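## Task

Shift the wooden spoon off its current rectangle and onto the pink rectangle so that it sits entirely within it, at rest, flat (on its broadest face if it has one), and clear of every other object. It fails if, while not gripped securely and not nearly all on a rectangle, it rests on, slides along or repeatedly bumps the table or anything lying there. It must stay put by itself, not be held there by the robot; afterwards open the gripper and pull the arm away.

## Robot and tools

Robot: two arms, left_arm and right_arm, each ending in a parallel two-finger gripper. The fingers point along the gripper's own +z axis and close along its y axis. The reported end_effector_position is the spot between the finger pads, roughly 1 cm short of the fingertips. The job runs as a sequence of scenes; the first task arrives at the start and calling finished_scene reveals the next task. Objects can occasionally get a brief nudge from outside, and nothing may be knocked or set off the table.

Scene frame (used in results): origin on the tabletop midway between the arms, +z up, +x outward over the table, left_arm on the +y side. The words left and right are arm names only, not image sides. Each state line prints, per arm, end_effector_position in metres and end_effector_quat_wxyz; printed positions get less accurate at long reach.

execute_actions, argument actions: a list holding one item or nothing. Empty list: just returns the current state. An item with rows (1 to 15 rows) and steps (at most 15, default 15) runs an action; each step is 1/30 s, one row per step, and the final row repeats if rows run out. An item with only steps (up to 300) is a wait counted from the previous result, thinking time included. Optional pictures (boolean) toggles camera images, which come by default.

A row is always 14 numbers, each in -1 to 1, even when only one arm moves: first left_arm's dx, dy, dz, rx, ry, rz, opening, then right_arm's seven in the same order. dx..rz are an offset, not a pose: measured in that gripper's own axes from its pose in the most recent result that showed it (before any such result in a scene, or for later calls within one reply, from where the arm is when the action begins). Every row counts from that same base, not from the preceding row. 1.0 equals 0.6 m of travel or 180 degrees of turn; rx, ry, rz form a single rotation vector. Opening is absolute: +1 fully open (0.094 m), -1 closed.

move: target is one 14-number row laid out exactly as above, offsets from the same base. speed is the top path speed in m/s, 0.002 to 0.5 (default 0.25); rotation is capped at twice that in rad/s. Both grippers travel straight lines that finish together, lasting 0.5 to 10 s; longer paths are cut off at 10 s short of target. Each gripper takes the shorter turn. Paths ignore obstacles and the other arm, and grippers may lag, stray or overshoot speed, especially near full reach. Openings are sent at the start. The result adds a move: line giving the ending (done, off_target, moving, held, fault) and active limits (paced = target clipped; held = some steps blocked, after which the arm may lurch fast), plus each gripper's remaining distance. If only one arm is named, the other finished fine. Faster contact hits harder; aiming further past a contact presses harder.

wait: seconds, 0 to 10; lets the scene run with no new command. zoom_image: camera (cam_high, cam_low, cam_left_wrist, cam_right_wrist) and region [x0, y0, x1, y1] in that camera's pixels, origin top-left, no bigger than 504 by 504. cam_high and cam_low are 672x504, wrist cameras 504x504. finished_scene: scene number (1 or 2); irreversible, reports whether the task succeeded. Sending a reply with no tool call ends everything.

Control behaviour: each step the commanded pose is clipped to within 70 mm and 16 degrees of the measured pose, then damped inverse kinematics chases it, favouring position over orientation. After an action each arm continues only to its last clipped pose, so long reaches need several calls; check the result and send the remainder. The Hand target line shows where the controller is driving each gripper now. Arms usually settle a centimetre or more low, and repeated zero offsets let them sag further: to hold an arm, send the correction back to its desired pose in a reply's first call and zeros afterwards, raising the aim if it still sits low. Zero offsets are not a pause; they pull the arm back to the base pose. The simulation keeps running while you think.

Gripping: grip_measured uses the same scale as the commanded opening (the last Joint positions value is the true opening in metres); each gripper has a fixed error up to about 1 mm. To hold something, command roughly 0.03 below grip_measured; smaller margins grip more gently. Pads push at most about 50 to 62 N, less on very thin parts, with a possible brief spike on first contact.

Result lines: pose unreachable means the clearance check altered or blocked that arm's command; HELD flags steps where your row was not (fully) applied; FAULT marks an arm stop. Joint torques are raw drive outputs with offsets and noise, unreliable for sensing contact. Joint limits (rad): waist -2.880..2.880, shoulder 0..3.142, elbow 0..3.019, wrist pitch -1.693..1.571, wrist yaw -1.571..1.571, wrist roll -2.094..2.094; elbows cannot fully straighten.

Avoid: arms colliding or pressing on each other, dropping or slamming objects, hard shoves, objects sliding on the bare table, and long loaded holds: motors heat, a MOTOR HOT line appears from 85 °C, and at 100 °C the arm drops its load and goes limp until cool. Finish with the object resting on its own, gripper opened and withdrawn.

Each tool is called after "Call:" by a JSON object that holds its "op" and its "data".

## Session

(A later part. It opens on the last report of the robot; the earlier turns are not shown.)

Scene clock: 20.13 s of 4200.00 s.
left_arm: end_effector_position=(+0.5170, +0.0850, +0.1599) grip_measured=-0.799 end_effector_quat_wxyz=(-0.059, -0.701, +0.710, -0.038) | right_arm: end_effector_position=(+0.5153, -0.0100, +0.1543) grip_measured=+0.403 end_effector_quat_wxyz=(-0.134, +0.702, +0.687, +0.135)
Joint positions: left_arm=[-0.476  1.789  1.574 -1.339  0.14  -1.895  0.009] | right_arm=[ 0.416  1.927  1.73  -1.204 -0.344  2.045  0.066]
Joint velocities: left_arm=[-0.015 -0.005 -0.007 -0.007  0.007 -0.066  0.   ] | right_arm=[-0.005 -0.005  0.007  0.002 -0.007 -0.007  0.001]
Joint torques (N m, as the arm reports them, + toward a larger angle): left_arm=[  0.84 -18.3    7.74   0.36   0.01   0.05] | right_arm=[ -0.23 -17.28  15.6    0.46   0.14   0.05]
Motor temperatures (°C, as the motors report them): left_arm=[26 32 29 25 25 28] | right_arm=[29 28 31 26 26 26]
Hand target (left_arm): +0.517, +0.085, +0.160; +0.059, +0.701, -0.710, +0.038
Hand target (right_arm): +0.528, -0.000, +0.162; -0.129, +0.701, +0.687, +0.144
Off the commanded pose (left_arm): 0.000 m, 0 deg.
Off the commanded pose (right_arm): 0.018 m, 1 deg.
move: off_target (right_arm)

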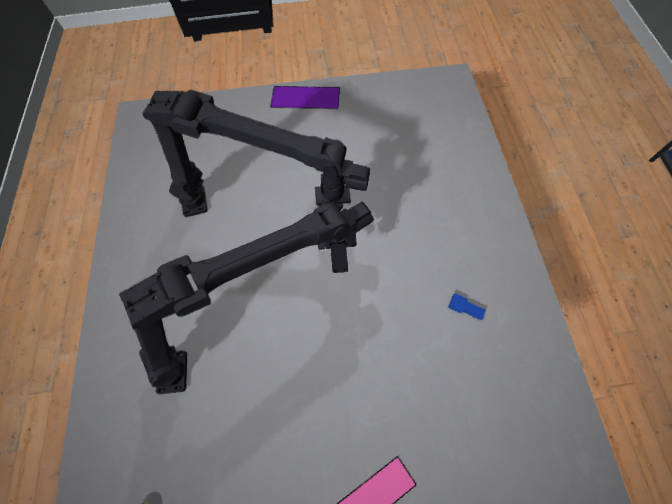

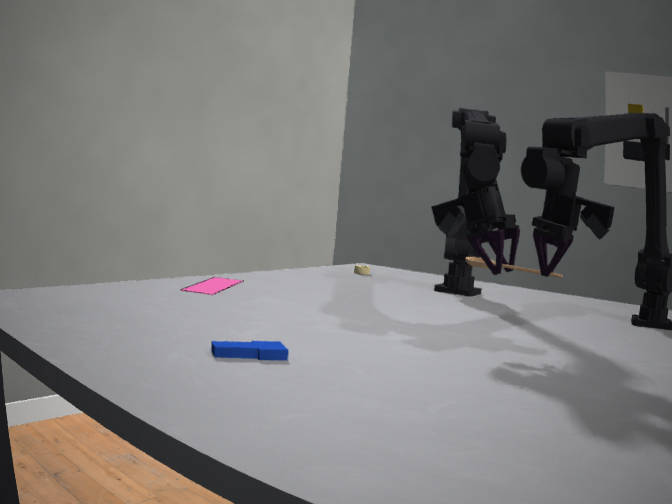

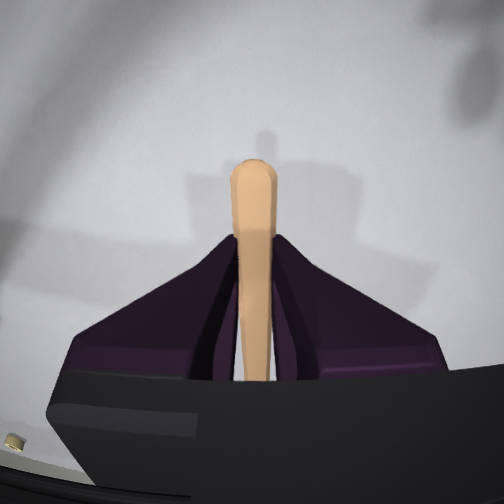

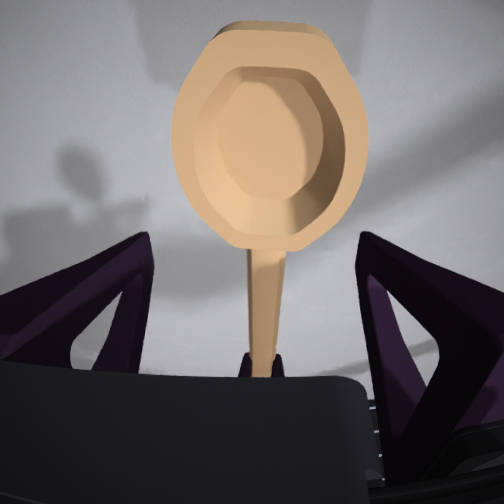

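Call:
{"op": "move", "data": {"target": [0,0,0,0,0,0,-0.9,0.035,0,-0.01,0,0,0,0.3], "speed": 0.08}}

Call:
{"op": "move", "data": {"target": [0,0,0,0,0,0,-0.9,0,0,0,0,0,0,-0.92]}}

Scene clock: 21.50 s of 4200.00 s.
left_arm: end_effector_position=(+0.5170, +0.0850, +0.1599) grip_measured=-0.799 end_effector_quat_wxyz=(-0.059, -0.701, +0.710, -0.038) | right_arm: end_effector_position=(+0.5055, -0.0034, +0.1535) grip_measured=+0.303 end_effector_quat_wxyz=(-0.140, +0.704, +0.685, +0.122)
Joint positions: left_arm=[-0.476  1.789  1.574 -1.339  0.14  -1.895  0.009] | right_arm=[ 0.432  1.927  1.73  -1.227 -0.344  2.063  0.061]
Joint velocities: left_arm=[-0.024 -0.024 -0.002 -0.007 -0.051  0.066 -0.001] | right_arm=[ 0.005 -0.015 -0.022  0.002  0.066  0.007 -0.001]
Joint torques (N m, as the arm reports them, + toward a larger angle): left_arm=[  0.65 -18.37   7.68   0.29   0.02   0.04] | right_arm=[ -0.72 -18.15  14.93   0.43   0.11   0.05]
Motor temperatures (°C, as the motors report them): left_arm=[26 32 29 25 25 28] | right_arm=[29 29 31 26 26 26]
Hand target (left_arm): +0.517, +0.085, +0.160; +0.059, +0.701, -0.710, +0.038
Hand target (right_arm): +0.515, +0.007, +0.168; -0.134, +0.702, +0.687, +0.135
Off the commanded pose (left_arm): 0.000 m, 0 deg.
Off the commanded pose (right_arm): 0.021 m, 2 deg.
move: off_target (right_arm)

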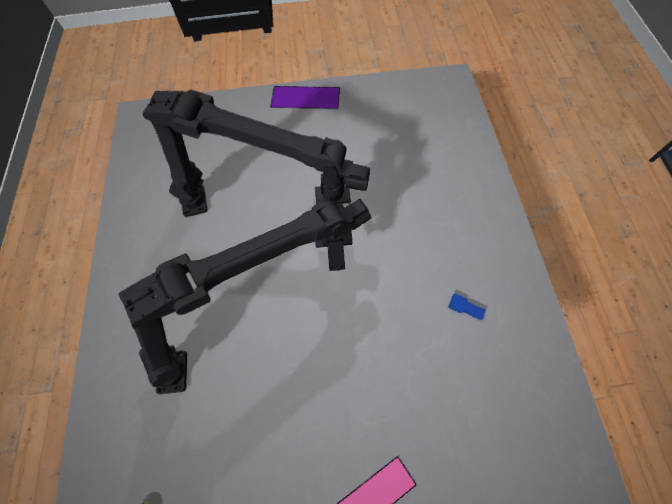

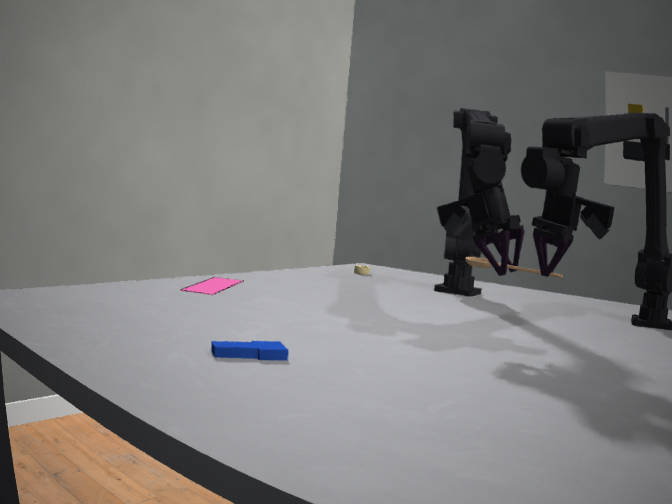

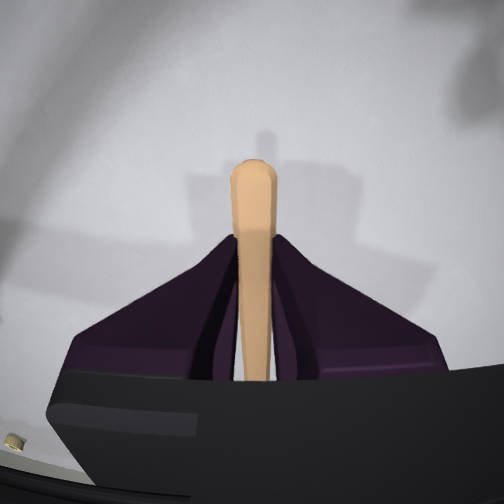

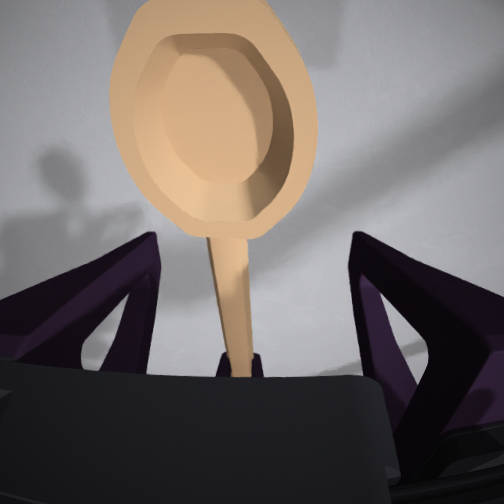

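Scene clock: 22.00 s of 4200.00 s.
left_arm: end_effector_position=(+0.5141, +0.0846, +0.1588) grip_measured=-0.799 end_effector_quat_wxyz=(-0.063, -0.700, +0.711, -0.035) | right_arm: end_effector_position=(+0.5075, -0.0040, +0.1535) grip_measured=-0.804 end_effector_quat_wxyz=(-0.137, +0.705, +0.685, +0.125)
Joint positions: left_arm=[-0.477  1.789  1.571 -1.345  0.143 -1.892  0.009] | right_arm=[ 0.431  1.927  1.73  -1.22  -0.34   2.065  0.009]
Joint velocities: left_arm=[-0.015 -0.015  0.022  0.012 -0.022  0.022  0.001] | right_arm=[-0.015 -0.015  0.012 -0.002  0.007 -0.037  0.001]
Joint torques (N m, as the arm reports them, + toward a larger angle): left_arm=[  0.98 -18.07   7.91   0.52  -0.14   0.  ] | right_arm=[ -0.86 -19.19  10.19   0.56  -0.24  -0.05]
Motor temperatures (°C, as the motors report them): left_arm=[26 32 30 25 25 28] | right_arm=[29 29 31 26 26 26]
Hand target (left_arm): +0.517, +0.085, +0.160; +0.059, +0.701, -0.710, +0.038
Hand target (right_arm): +0.506, -0.003, +0.154; -0.140, +0.704, +0.685, +0.122
Off the commanded pose (left_arm): 0.003 m, 1 deg.
Off the commanded pose (right_arm): 0.002 m, 0 deg.
move: done

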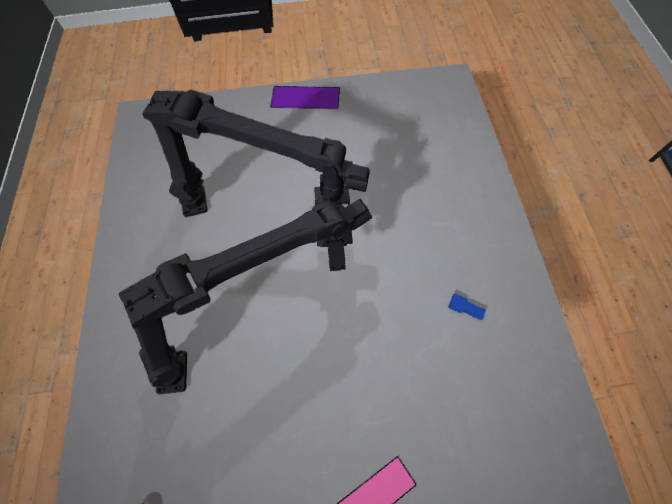

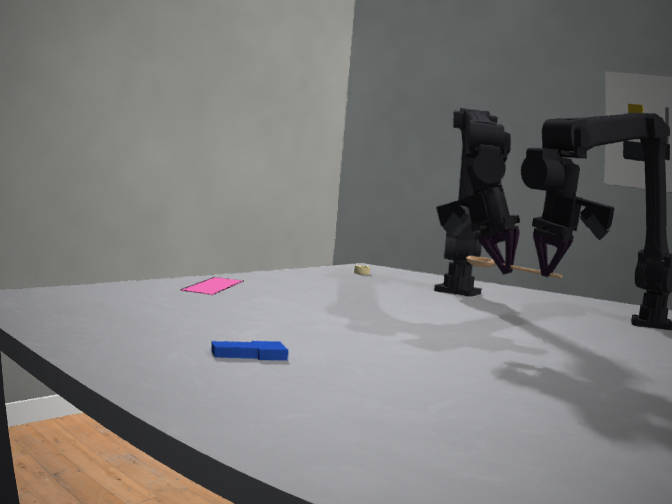

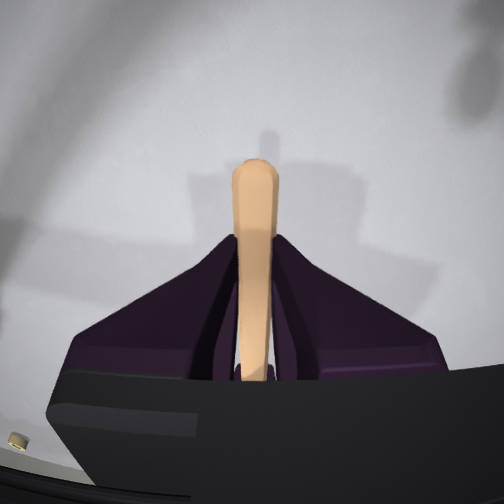

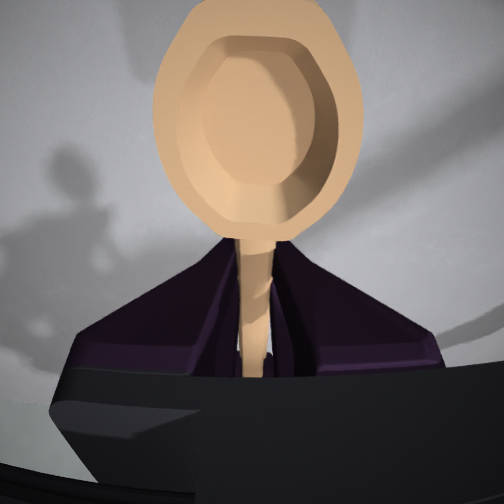

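Call:
{"op": "move", "data": {"target": [0,0,0,0,0,0,0.3,0,0,0,0,0,0,-0.92]}}

Call:
{"op": "move", "data": {"target": [-0.3,0,-0.1,0,0,0,1,-0.233,0,-0.09,0,0,0,-0.92], "speed": 0.3}}

Call:
{"op": "move", "data": {"target": [0,0,0,0,0,0,1,-0.935,0.03,-0.25,-0.13,0.005,0.3,-0.92], "speed": 0.3}}

Scene clock: 23.63 s of 4200.00 s.
left_arm: end_effector_position=(+0.5141, +0.0846, +0.1588) grip_measured=+0.298 end_effector_quat_wxyz=(-0.063, -0.700, +0.711, -0.035) | right_arm: end_effector_position=(+0.5076, -0.0041, +0.1535) grip_measured=-0.804 end_effector_quat_wxyz=(-0.136, +0.705, +0.685, +0.124)
Joint positions: left_arm=[-0.477  1.789  1.571 -1.345  0.143 -1.892  0.061] | right_arm=[ 0.431  1.927  1.73  -1.22  -0.34   2.065  0.009]
Joint velocities: left_arm=[-0.005 -0.005 -0.002  0.017 -0.051  0.022 -0.   ] | right_arm=[-0.005 -0.005  0.012 -0.017  0.022 -0.007  0.001]
Joint torques (N m, as the arm reports them, + toward a larger angle): left_arm=[  0.74 -18.3    7.68   0.3    0.01   0.04] | right_arm=[ -0.95 -18.9   10.4    0.71  -0.05  -0.02]
Motor temperatures (°C, as the motors report them): left_arm=[26 32 30 25 25 28] | right_arm=[29 29 31 26 26 26]
Hand target (left_arm): +0.514, +0.085, +0.159; +0.063, +0.700, -0.711, +0.035
Hand target (right_arm): +0.508, -0.004, +0.153; -0.137, +0.705, +0.685, +0.125
Off the commanded pose (left_arm): 0.000 m, 0 deg.
Off the commanded pose (right_arm): 0.000 m, 0 deg.
move: done

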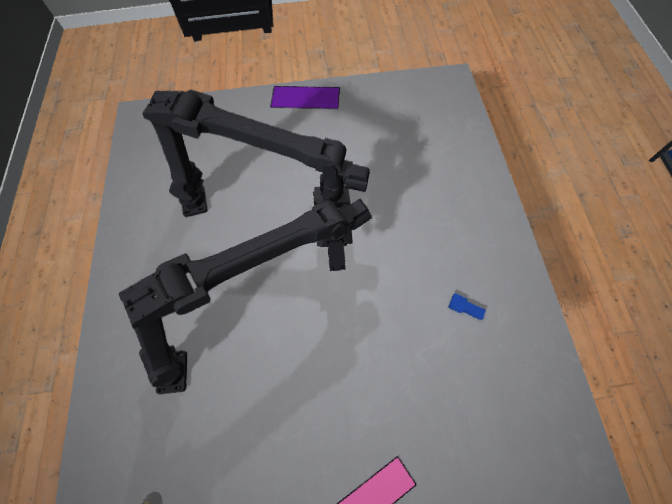

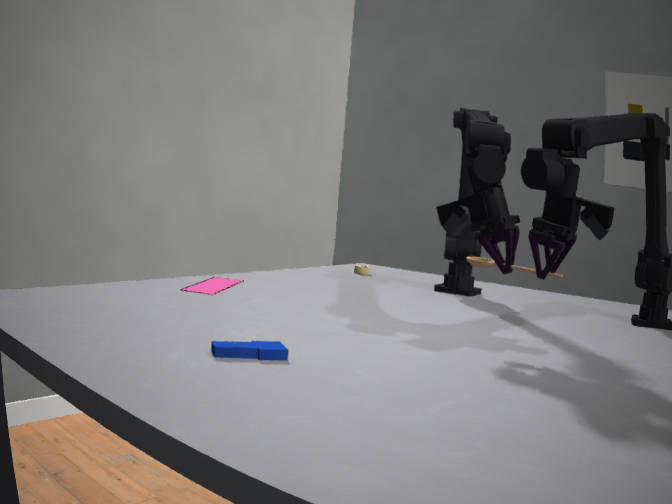

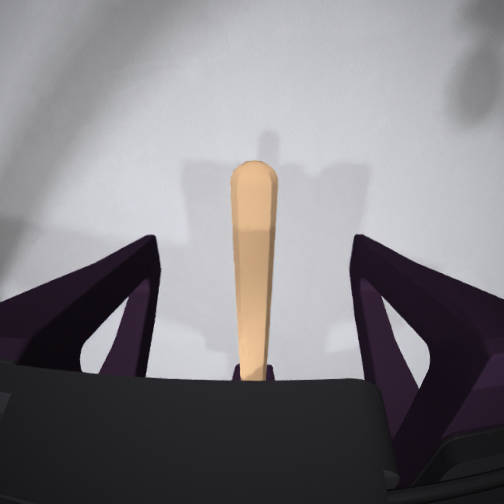

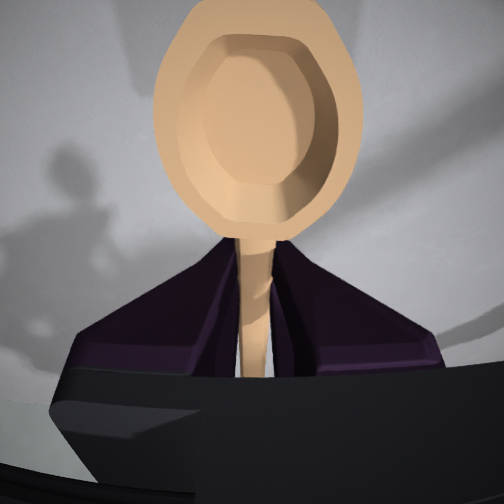

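Scene clock: 24.87 s of 4200.00 s.
left_arm: end_effector_position=(+0.5124, +0.2789, +0.1734) grip_measured=+1.000 end_effector_quat_wxyz=(-0.073, -0.711, +0.699, -0.015) | right_arm: end_effector_position=(+0.5078, -0.1565, +0.1509) grip_measured=-0.804 end_effector_quat_wxyz=(-0.133, +0.711, +0.679, +0.126)
Joint positions: left_arm=[-0.116  1.734  1.533 -1.455  0.124 -1.557  0.094] | right_arm=[ 0.181  1.816  1.562 -1.244 -0.362  1.819  0.009]
Joint velocities: left_arm=[-0.005 -0.005  0.017 -0.022  0.007  0.022  0.   ] | right_arm=[-0.005 -0.005 -0.007 -0.022 -0.051 -0.022  0.001]
Joint torques (N m, as the arm reports them, + toward a larger angle): left_arm=[  0.28 -18.62  10.47  -0.23   0.05   0.23] | right_arm=[ -0.77 -18.05   9.38   0.29  -0.25  -0.1 ]
Motor temperatures (°C, as the motors report them): left_arm=[26 32 30 25 25 28] | right_arm=[29 29 31 26 26 26]
Hand target (left_arm): +0.521, +0.273, +0.193; +0.059, +0.700, -0.711, +0.030
Hand target (right_arm): +0.502, -0.153, +0.155; -0.135, +0.705, +0.684, +0.126
Off the commanded pose (left_arm): 0.022 m, 3 deg.
Off the commanded pose (right_arm): 0.005 m, 1 deg.
move: off_target (left_arm)

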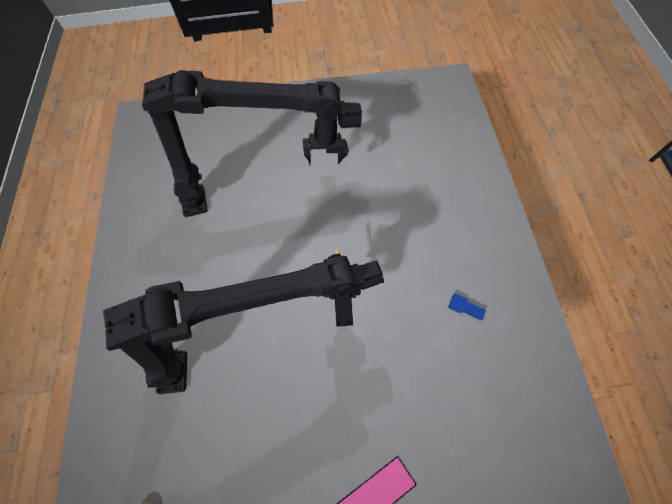

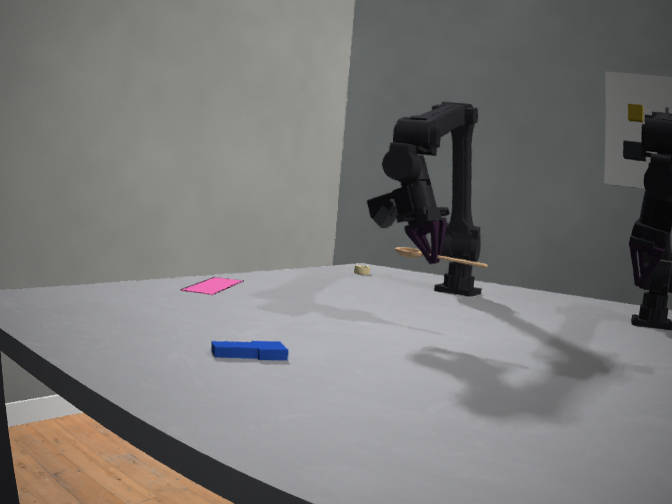

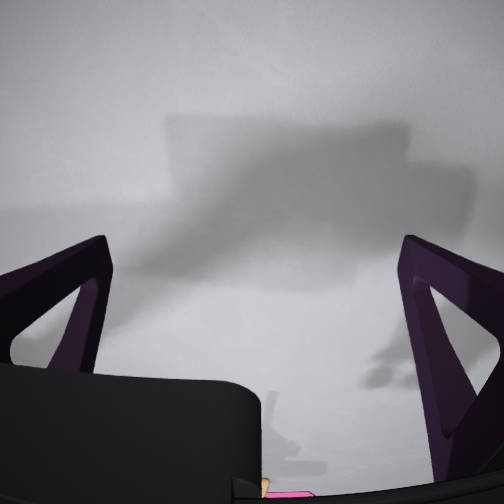

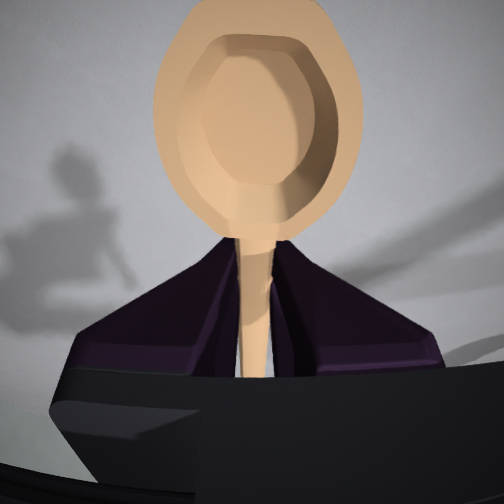

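Scene clock: 27.33 s of 4200.00 s.
left_arm: end_effector_position=(+0.5124, +0.2789, +0.1734) grip_measured=+1.000 end_effector_quat_wxyz=(-0.073, -0.711, +0.699, -0.015) | right_arm: end_effector_position=(+0.4772, -0.7274, +0.0899) grip_measured=-0.805 end_effector_quat_wxyz=(-0.041, +0.950, +0.246, +0.185)
Joint positions: left_arm=[-0.116  1.734  1.533 -1.455  0.124 -1.557  0.094] | right_arm=[-0.767  2.047  1.746 -1.136 -0.359  1.9    0.009]
Joint velocities: left_arm=[-0.024  0.005 -0.007 -0.012 -0.066  0.037  0.   ] | right_arm=[-0.005 -0.005 -0.002 -0.022 -0.007 -0.022 -0.   ]
Joint torques (N m, as the arm reports them, + toward a larger angle): left_arm=[  0.62 -17.15   7.59   0.07   0.     0.05] | right_arm=[  0.01 -18.76  15.03   0.38   0.05   0.09]
Motor temperatures (°C, as the motors report them): left_arm=[26 32 30 25 25 28] | right_arm=[29 29 31 26 26 26]
Hand target (left_arm): +0.512, +0.279, +0.173; +0.073, +0.711, -0.699, +0.015
Hand target (right_arm): +0.492, -0.735, +0.100; -0.030, +0.949, +0.247, +0.191
Off the commanded pose (left_arm): 0.000 m, 0 deg.
Off the commanded pose (right_arm): 0.024 m, 0 deg.
move: off_target (right_arm)

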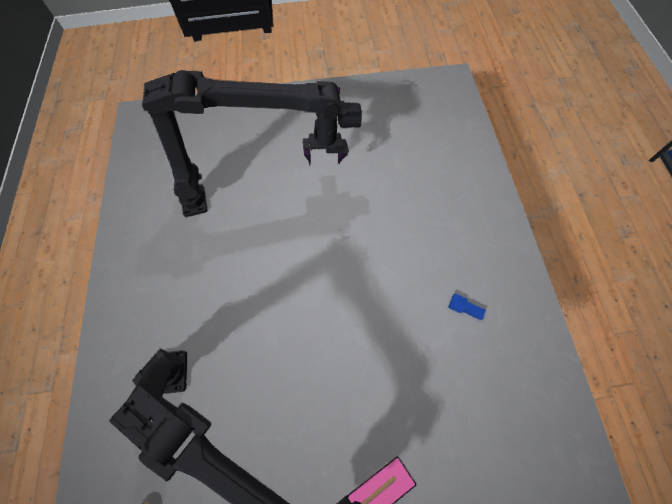

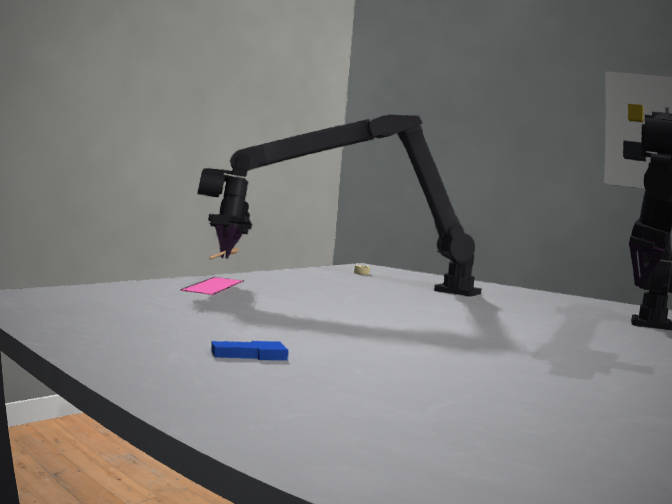

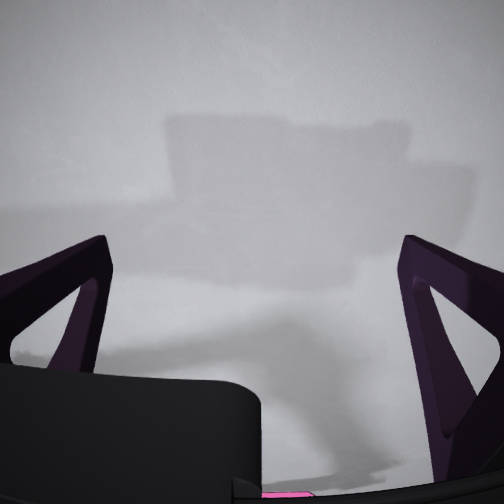

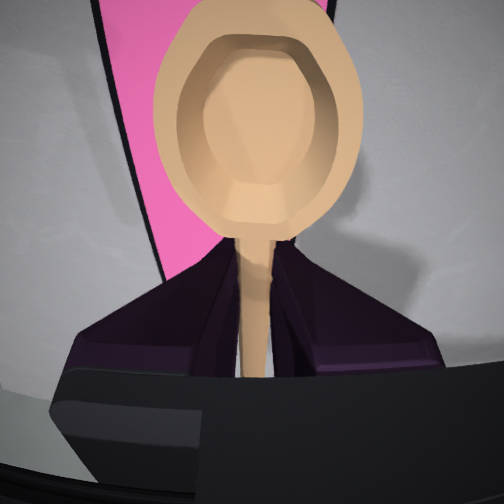

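Call:
{"op": "move", "data": {"target": [0,0,0,0,0,0,1,0,0.03,0.1,0,0.008,0,-0.92], "speed": 0.08}}

Scene clock: 28.87 s of 4200.00 s.
left_arm: end_effector_position=(+0.5124, +0.2789, +0.1734) grip_measured=+1.000 end_effector_quat_wxyz=(-0.073, -0.711, +0.699, -0.015) | right_arm: end_effector_position=(+0.4908, -0.7323, +0.0330) grip_measured=-0.805 end_effector_quat_wxyz=(-0.051, +0.950, +0.242, +0.190)
Joint positions: left_arm=[-0.116  1.734  1.533 -1.455  0.124 -1.557  0.094] | right_arm=[-0.762  2.142  1.746 -1.05  -0.376  1.911  0.009]
Joint velocities: left_arm=[ 0.005 -0.015 -0.002  0.002  0.022  0.022  0.   ] | right_arm=[-0.015 -0.005  0.007 -0.017  0.051 -0.066 -0.001]
Joint torques (N m, as the arm reports them, + toward a larger angle): left_arm=[  0.6  -17.25   7.57   0.12  -0.02   0.04] | right_arm=[ -0.06 -19.24  12.33   1.12  -0.26   0.07]
Motor temperatures (°C, as the motors report them): left_arm=[26 32 30 25 25 28] | right_arm=[29 29 31 26 26 26]
Hand target (left_arm): +0.512, +0.279, +0.173; +0.073, +0.711, -0.699, +0.015
Hand target (right_arm): +0.505, -0.734, +0.034; -0.044, +0.948, +0.246, +0.198
Off the commanded pose (left_arm): 0.000 m, 0 deg.
Off the commanded pose (right_arm): 0.015 m, 1 deg.
move: off_target (right_arm)

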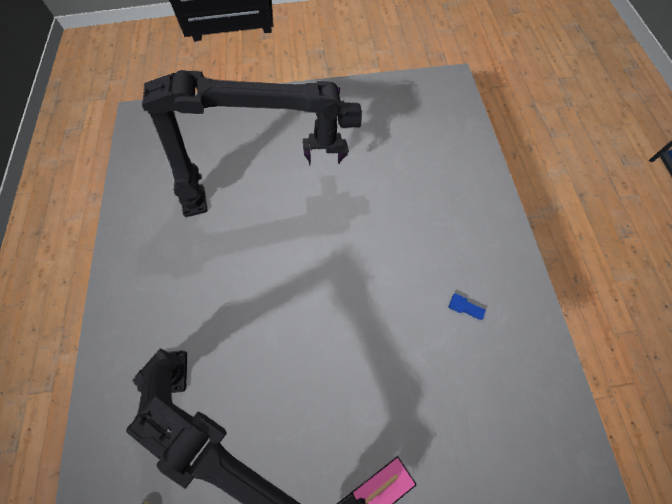

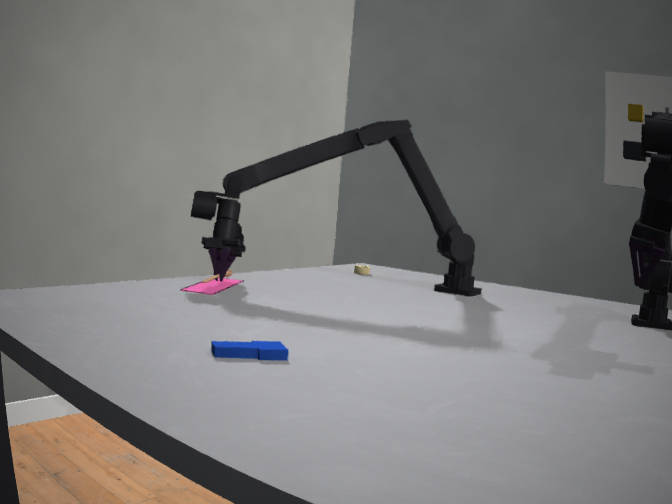

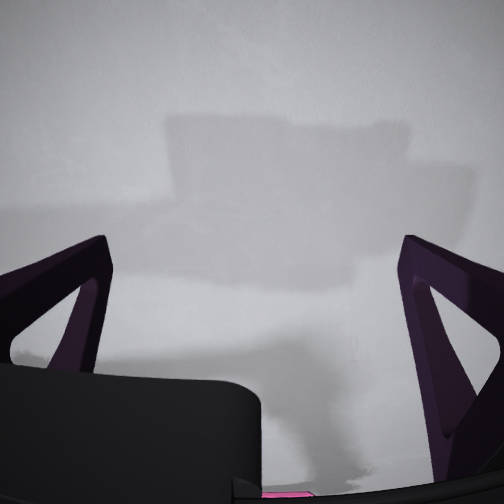

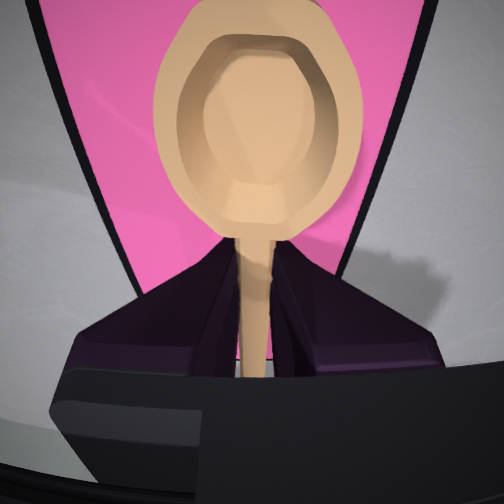

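Call:
{"op": "move", "data": {"target": [0,0,0,0,0,0,1,-0.008,0.012,0.042,0,0,0,-0.92], "speed": 0.04}}

Call:
{"op": "move", "data": {"target": [0,0,0,0,0,0,1,0,0,0,0,0,0,1]}}

Call:
{"op": "move", "data": {"target": [0,0,0,0,0,0,1,0,0,-0.3,0,-0.06,0,1]}}

Scene clock: 30.53 s of 4200.00 s.
left_arm: end_effector_position=(+0.5124, +0.2789, +0.1734) grip_measured=+1.000 end_effector_quat_wxyz=(-0.073, -0.711, +0.699, -0.015) | right_arm: end_effector_position=(+0.4944, -0.7355, +0.0246) grip_measured=-0.805 end_effector_quat_wxyz=(-0.046, +0.949, +0.243, +0.194)
Joint positions: left_arm=[-0.116  1.734  1.533 -1.455  0.124 -1.557  0.094] | right_arm=[-0.762  2.156  1.746 -1.022 -0.378  1.912  0.009]
Joint velocities: left_arm=[ 0.005 -0.005  0.002 -0.017 -0.051 -0.051  0.   ] | right_arm=[-0.024 -0.015  0.012 -0.002  0.037  0.022  0.001]
Joint torques (N m, as the arm reports them, + toward a larger angle): left_arm=[  0.53 -16.99   7.58   0.11   0.     0.02] | right_arm=[ -0.73 -18.84  10.66   0.97  -0.01   0.01]
Motor temperatures (°C, as the motors report them): left_arm=[26 32 30 25 25 28] | right_arm=[29 29 31 26 26 26]
Hand target (left_arm): +0.512, +0.279, +0.173; +0.073, +0.711, -0.699, +0.015
Hand target (right_arm): +0.498, -0.736, +0.008; -0.051, +0.950, +0.242, +0.190
Off the commanded pose (left_arm): 0.000 m, 0 deg.
Off the commanded pose (right_arm): 0.017 m, 1 deg.
move: off_target (right_arm)

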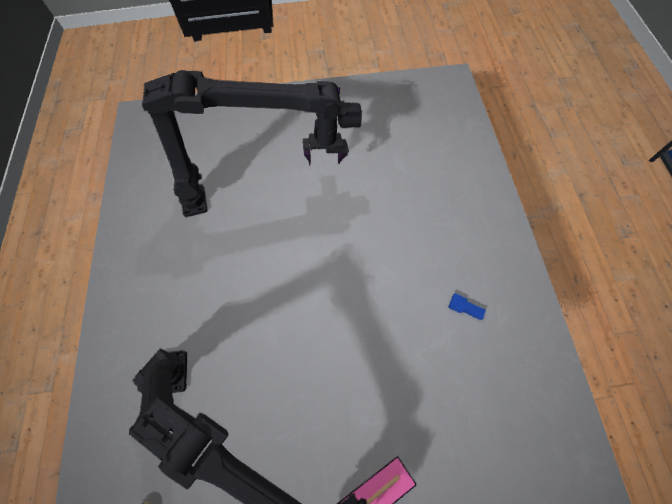

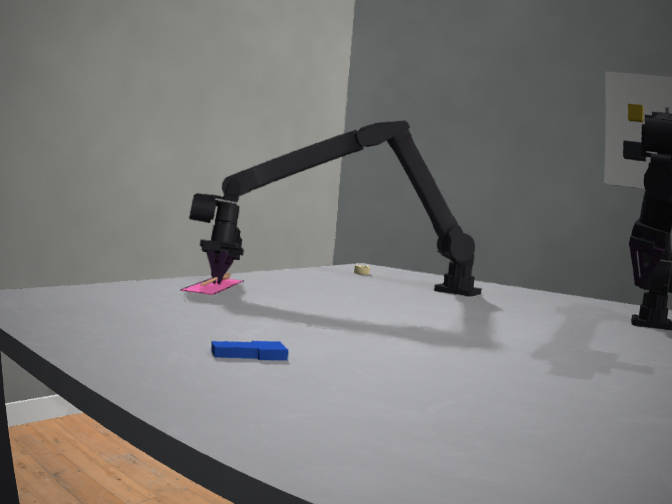

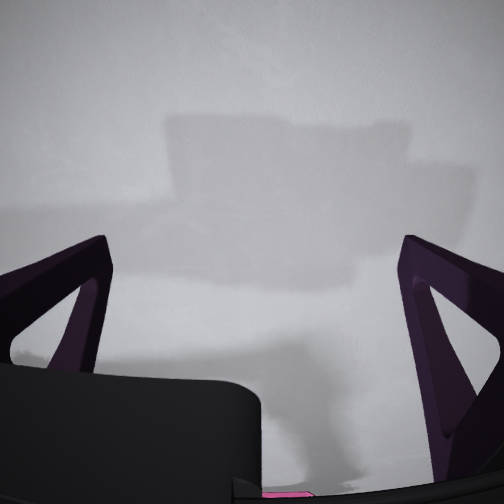

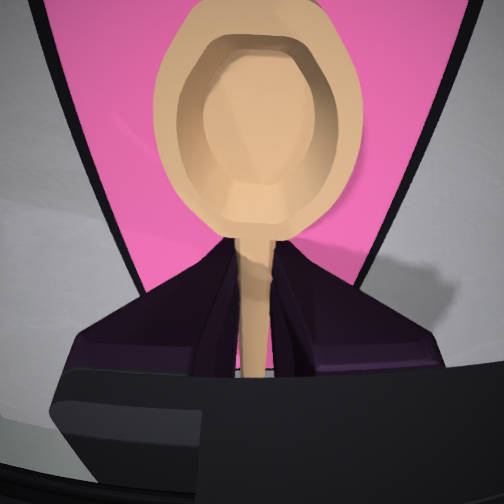

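Scene clock: 31.03 s of 4200.00 s.
left_arm: end_effector_position=(+0.5124, +0.2789, +0.1734) grip_measured=+1.000 end_effector_quat_wxyz=(-0.073, -0.711, +0.699, -0.015) | right_arm: end_effector_position=(+0.4948, -0.7353, +0.0253) grip_measured=+1.000 end_effector_quat_wxyz=(-0.046, +0.949, +0.244, +0.195)
Joint positions: left_arm=[-0.116  1.734  1.533 -1.455  0.124 -1.557  0.094] | right_arm=[-0.762  2.156  1.746 -1.022 -0.38   1.911  0.094]
Joint velocities: left_arm=[-0.024 -0.015  0.007  0.002  0.066  0.037  0.   ] | right_arm=[-0.005 -0.015 -0.017 -0.032 -0.154  0.022  0.   ]
Joint torques (N m, as the arm reports them, + toward a larger angle): left_arm=[  0.85 -17.21   7.57   0.11  -0.01   0.04] | right_arm=[ -1.29 -20.67   9.61   0.71   0.02  -0.04]
Motor temperatures (°C, as the motors report them): left_arm=[26 32 30 25 25 28] | right_arm=[29 29 31 26 26 26]
Hand target (left_arm): +0.512, +0.279, +0.173; +0.073, +0.711, -0.699, +0.015
Hand target (right_arm): +0.494, -0.736, +0.025; -0.046, +0.949, +0.243, +0.194
Off the commanded pose (left_arm): 0.000 m, 0 deg.
Off the commanded pose (right_arm): 0.001 m, 0 deg.
move: done

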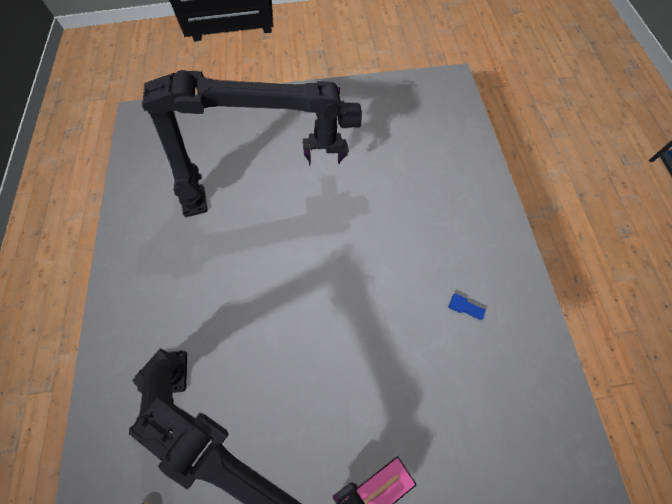

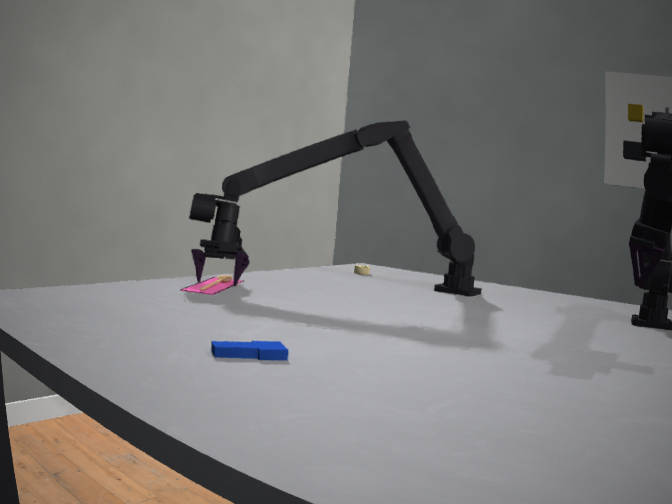

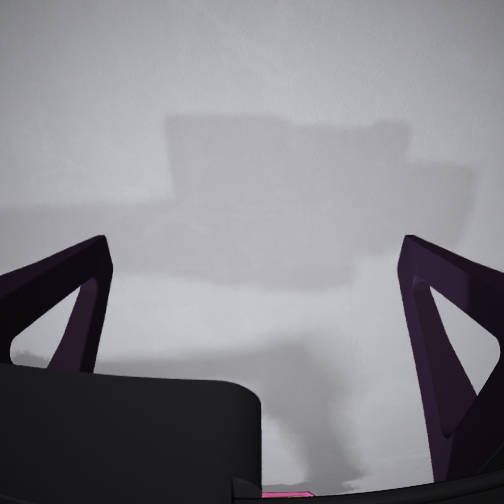

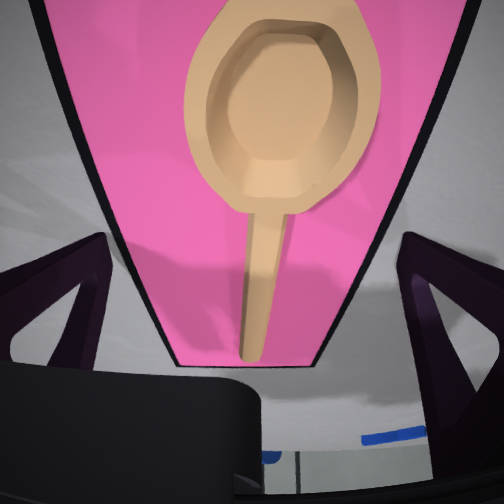

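Scene clock: 32.23 s of 4200.00 s.
left_arm: end_effector_position=(+0.5124, +0.2789, +0.1734) grip_measured=+1.000 end_effector_quat_wxyz=(-0.073, -0.711, +0.699, -0.015) | right_arm: end_effector_position=(+0.4301, -0.7548, +0.1814) grip_measured=+1.000 end_effector_quat_wxyz=(-0.035, +0.964, +0.244, +0.101)
Joint positions: left_arm=[-0.116  1.734  1.533 -1.455  0.124 -1.557  0.094] | right_arm=[-0.81   2.011  1.956 -1.476 -0.21   1.847  0.094]
Joint velocities: left_arm=[-0.024  0.005 -0.012  0.007 -0.037 -0.022  0.   ] | right_arm=[-0.015 -0.005 -0.007 -0.002 -0.081 -0.007  0.   ]
Joint torques (N m, as the arm reports them, + toward a larger angle): left_arm=[  0.84 -17.16   7.51   0.1   -0.03   0.04] | right_arm=[ -1.54 -19.31  14.03   0.24   0.23  -0.1 ]
Motor temperatures (°C, as the motors report them): left_arm=[26 32 30 25 25 28] | right_arm=[29 29 31 26 26 26]
Hand target (left_arm): +0.512, +0.279, +0.173; +0.073, +0.711, -0.699, +0.015
Hand target (right_arm): +0.433, -0.765, +0.191; -0.024, +0.963, +0.247, +0.105
Off the commanded pose (left_arm): 0.000 m, 0 deg.
Off the commanded pose (right_arm): 0.016 m, 2 deg.
move: off_target (right_arm); limits=paced

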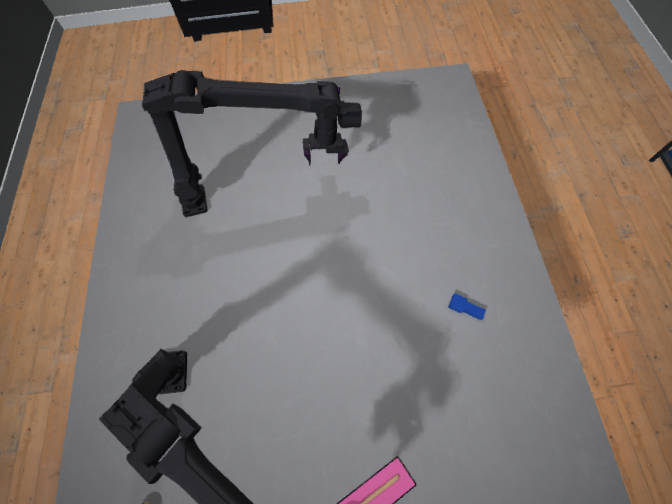

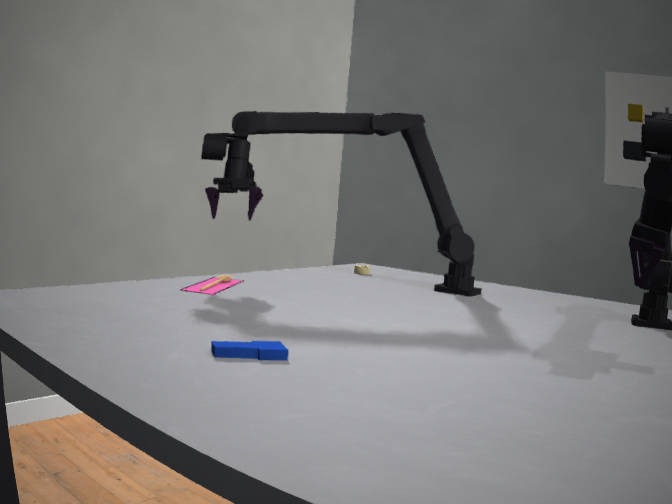

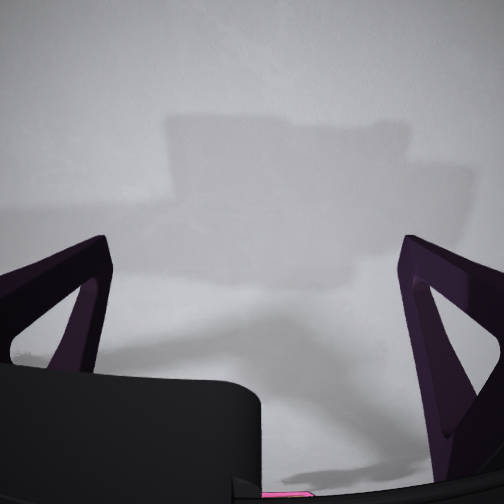

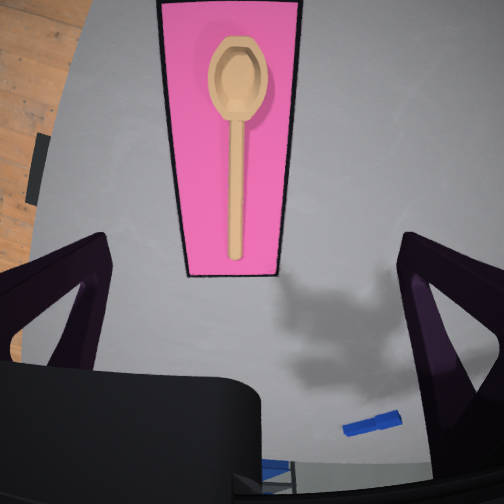

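Call:
{"op": "finished_scene", "data": {"scene": 2}}

The scene is finished: the task was done.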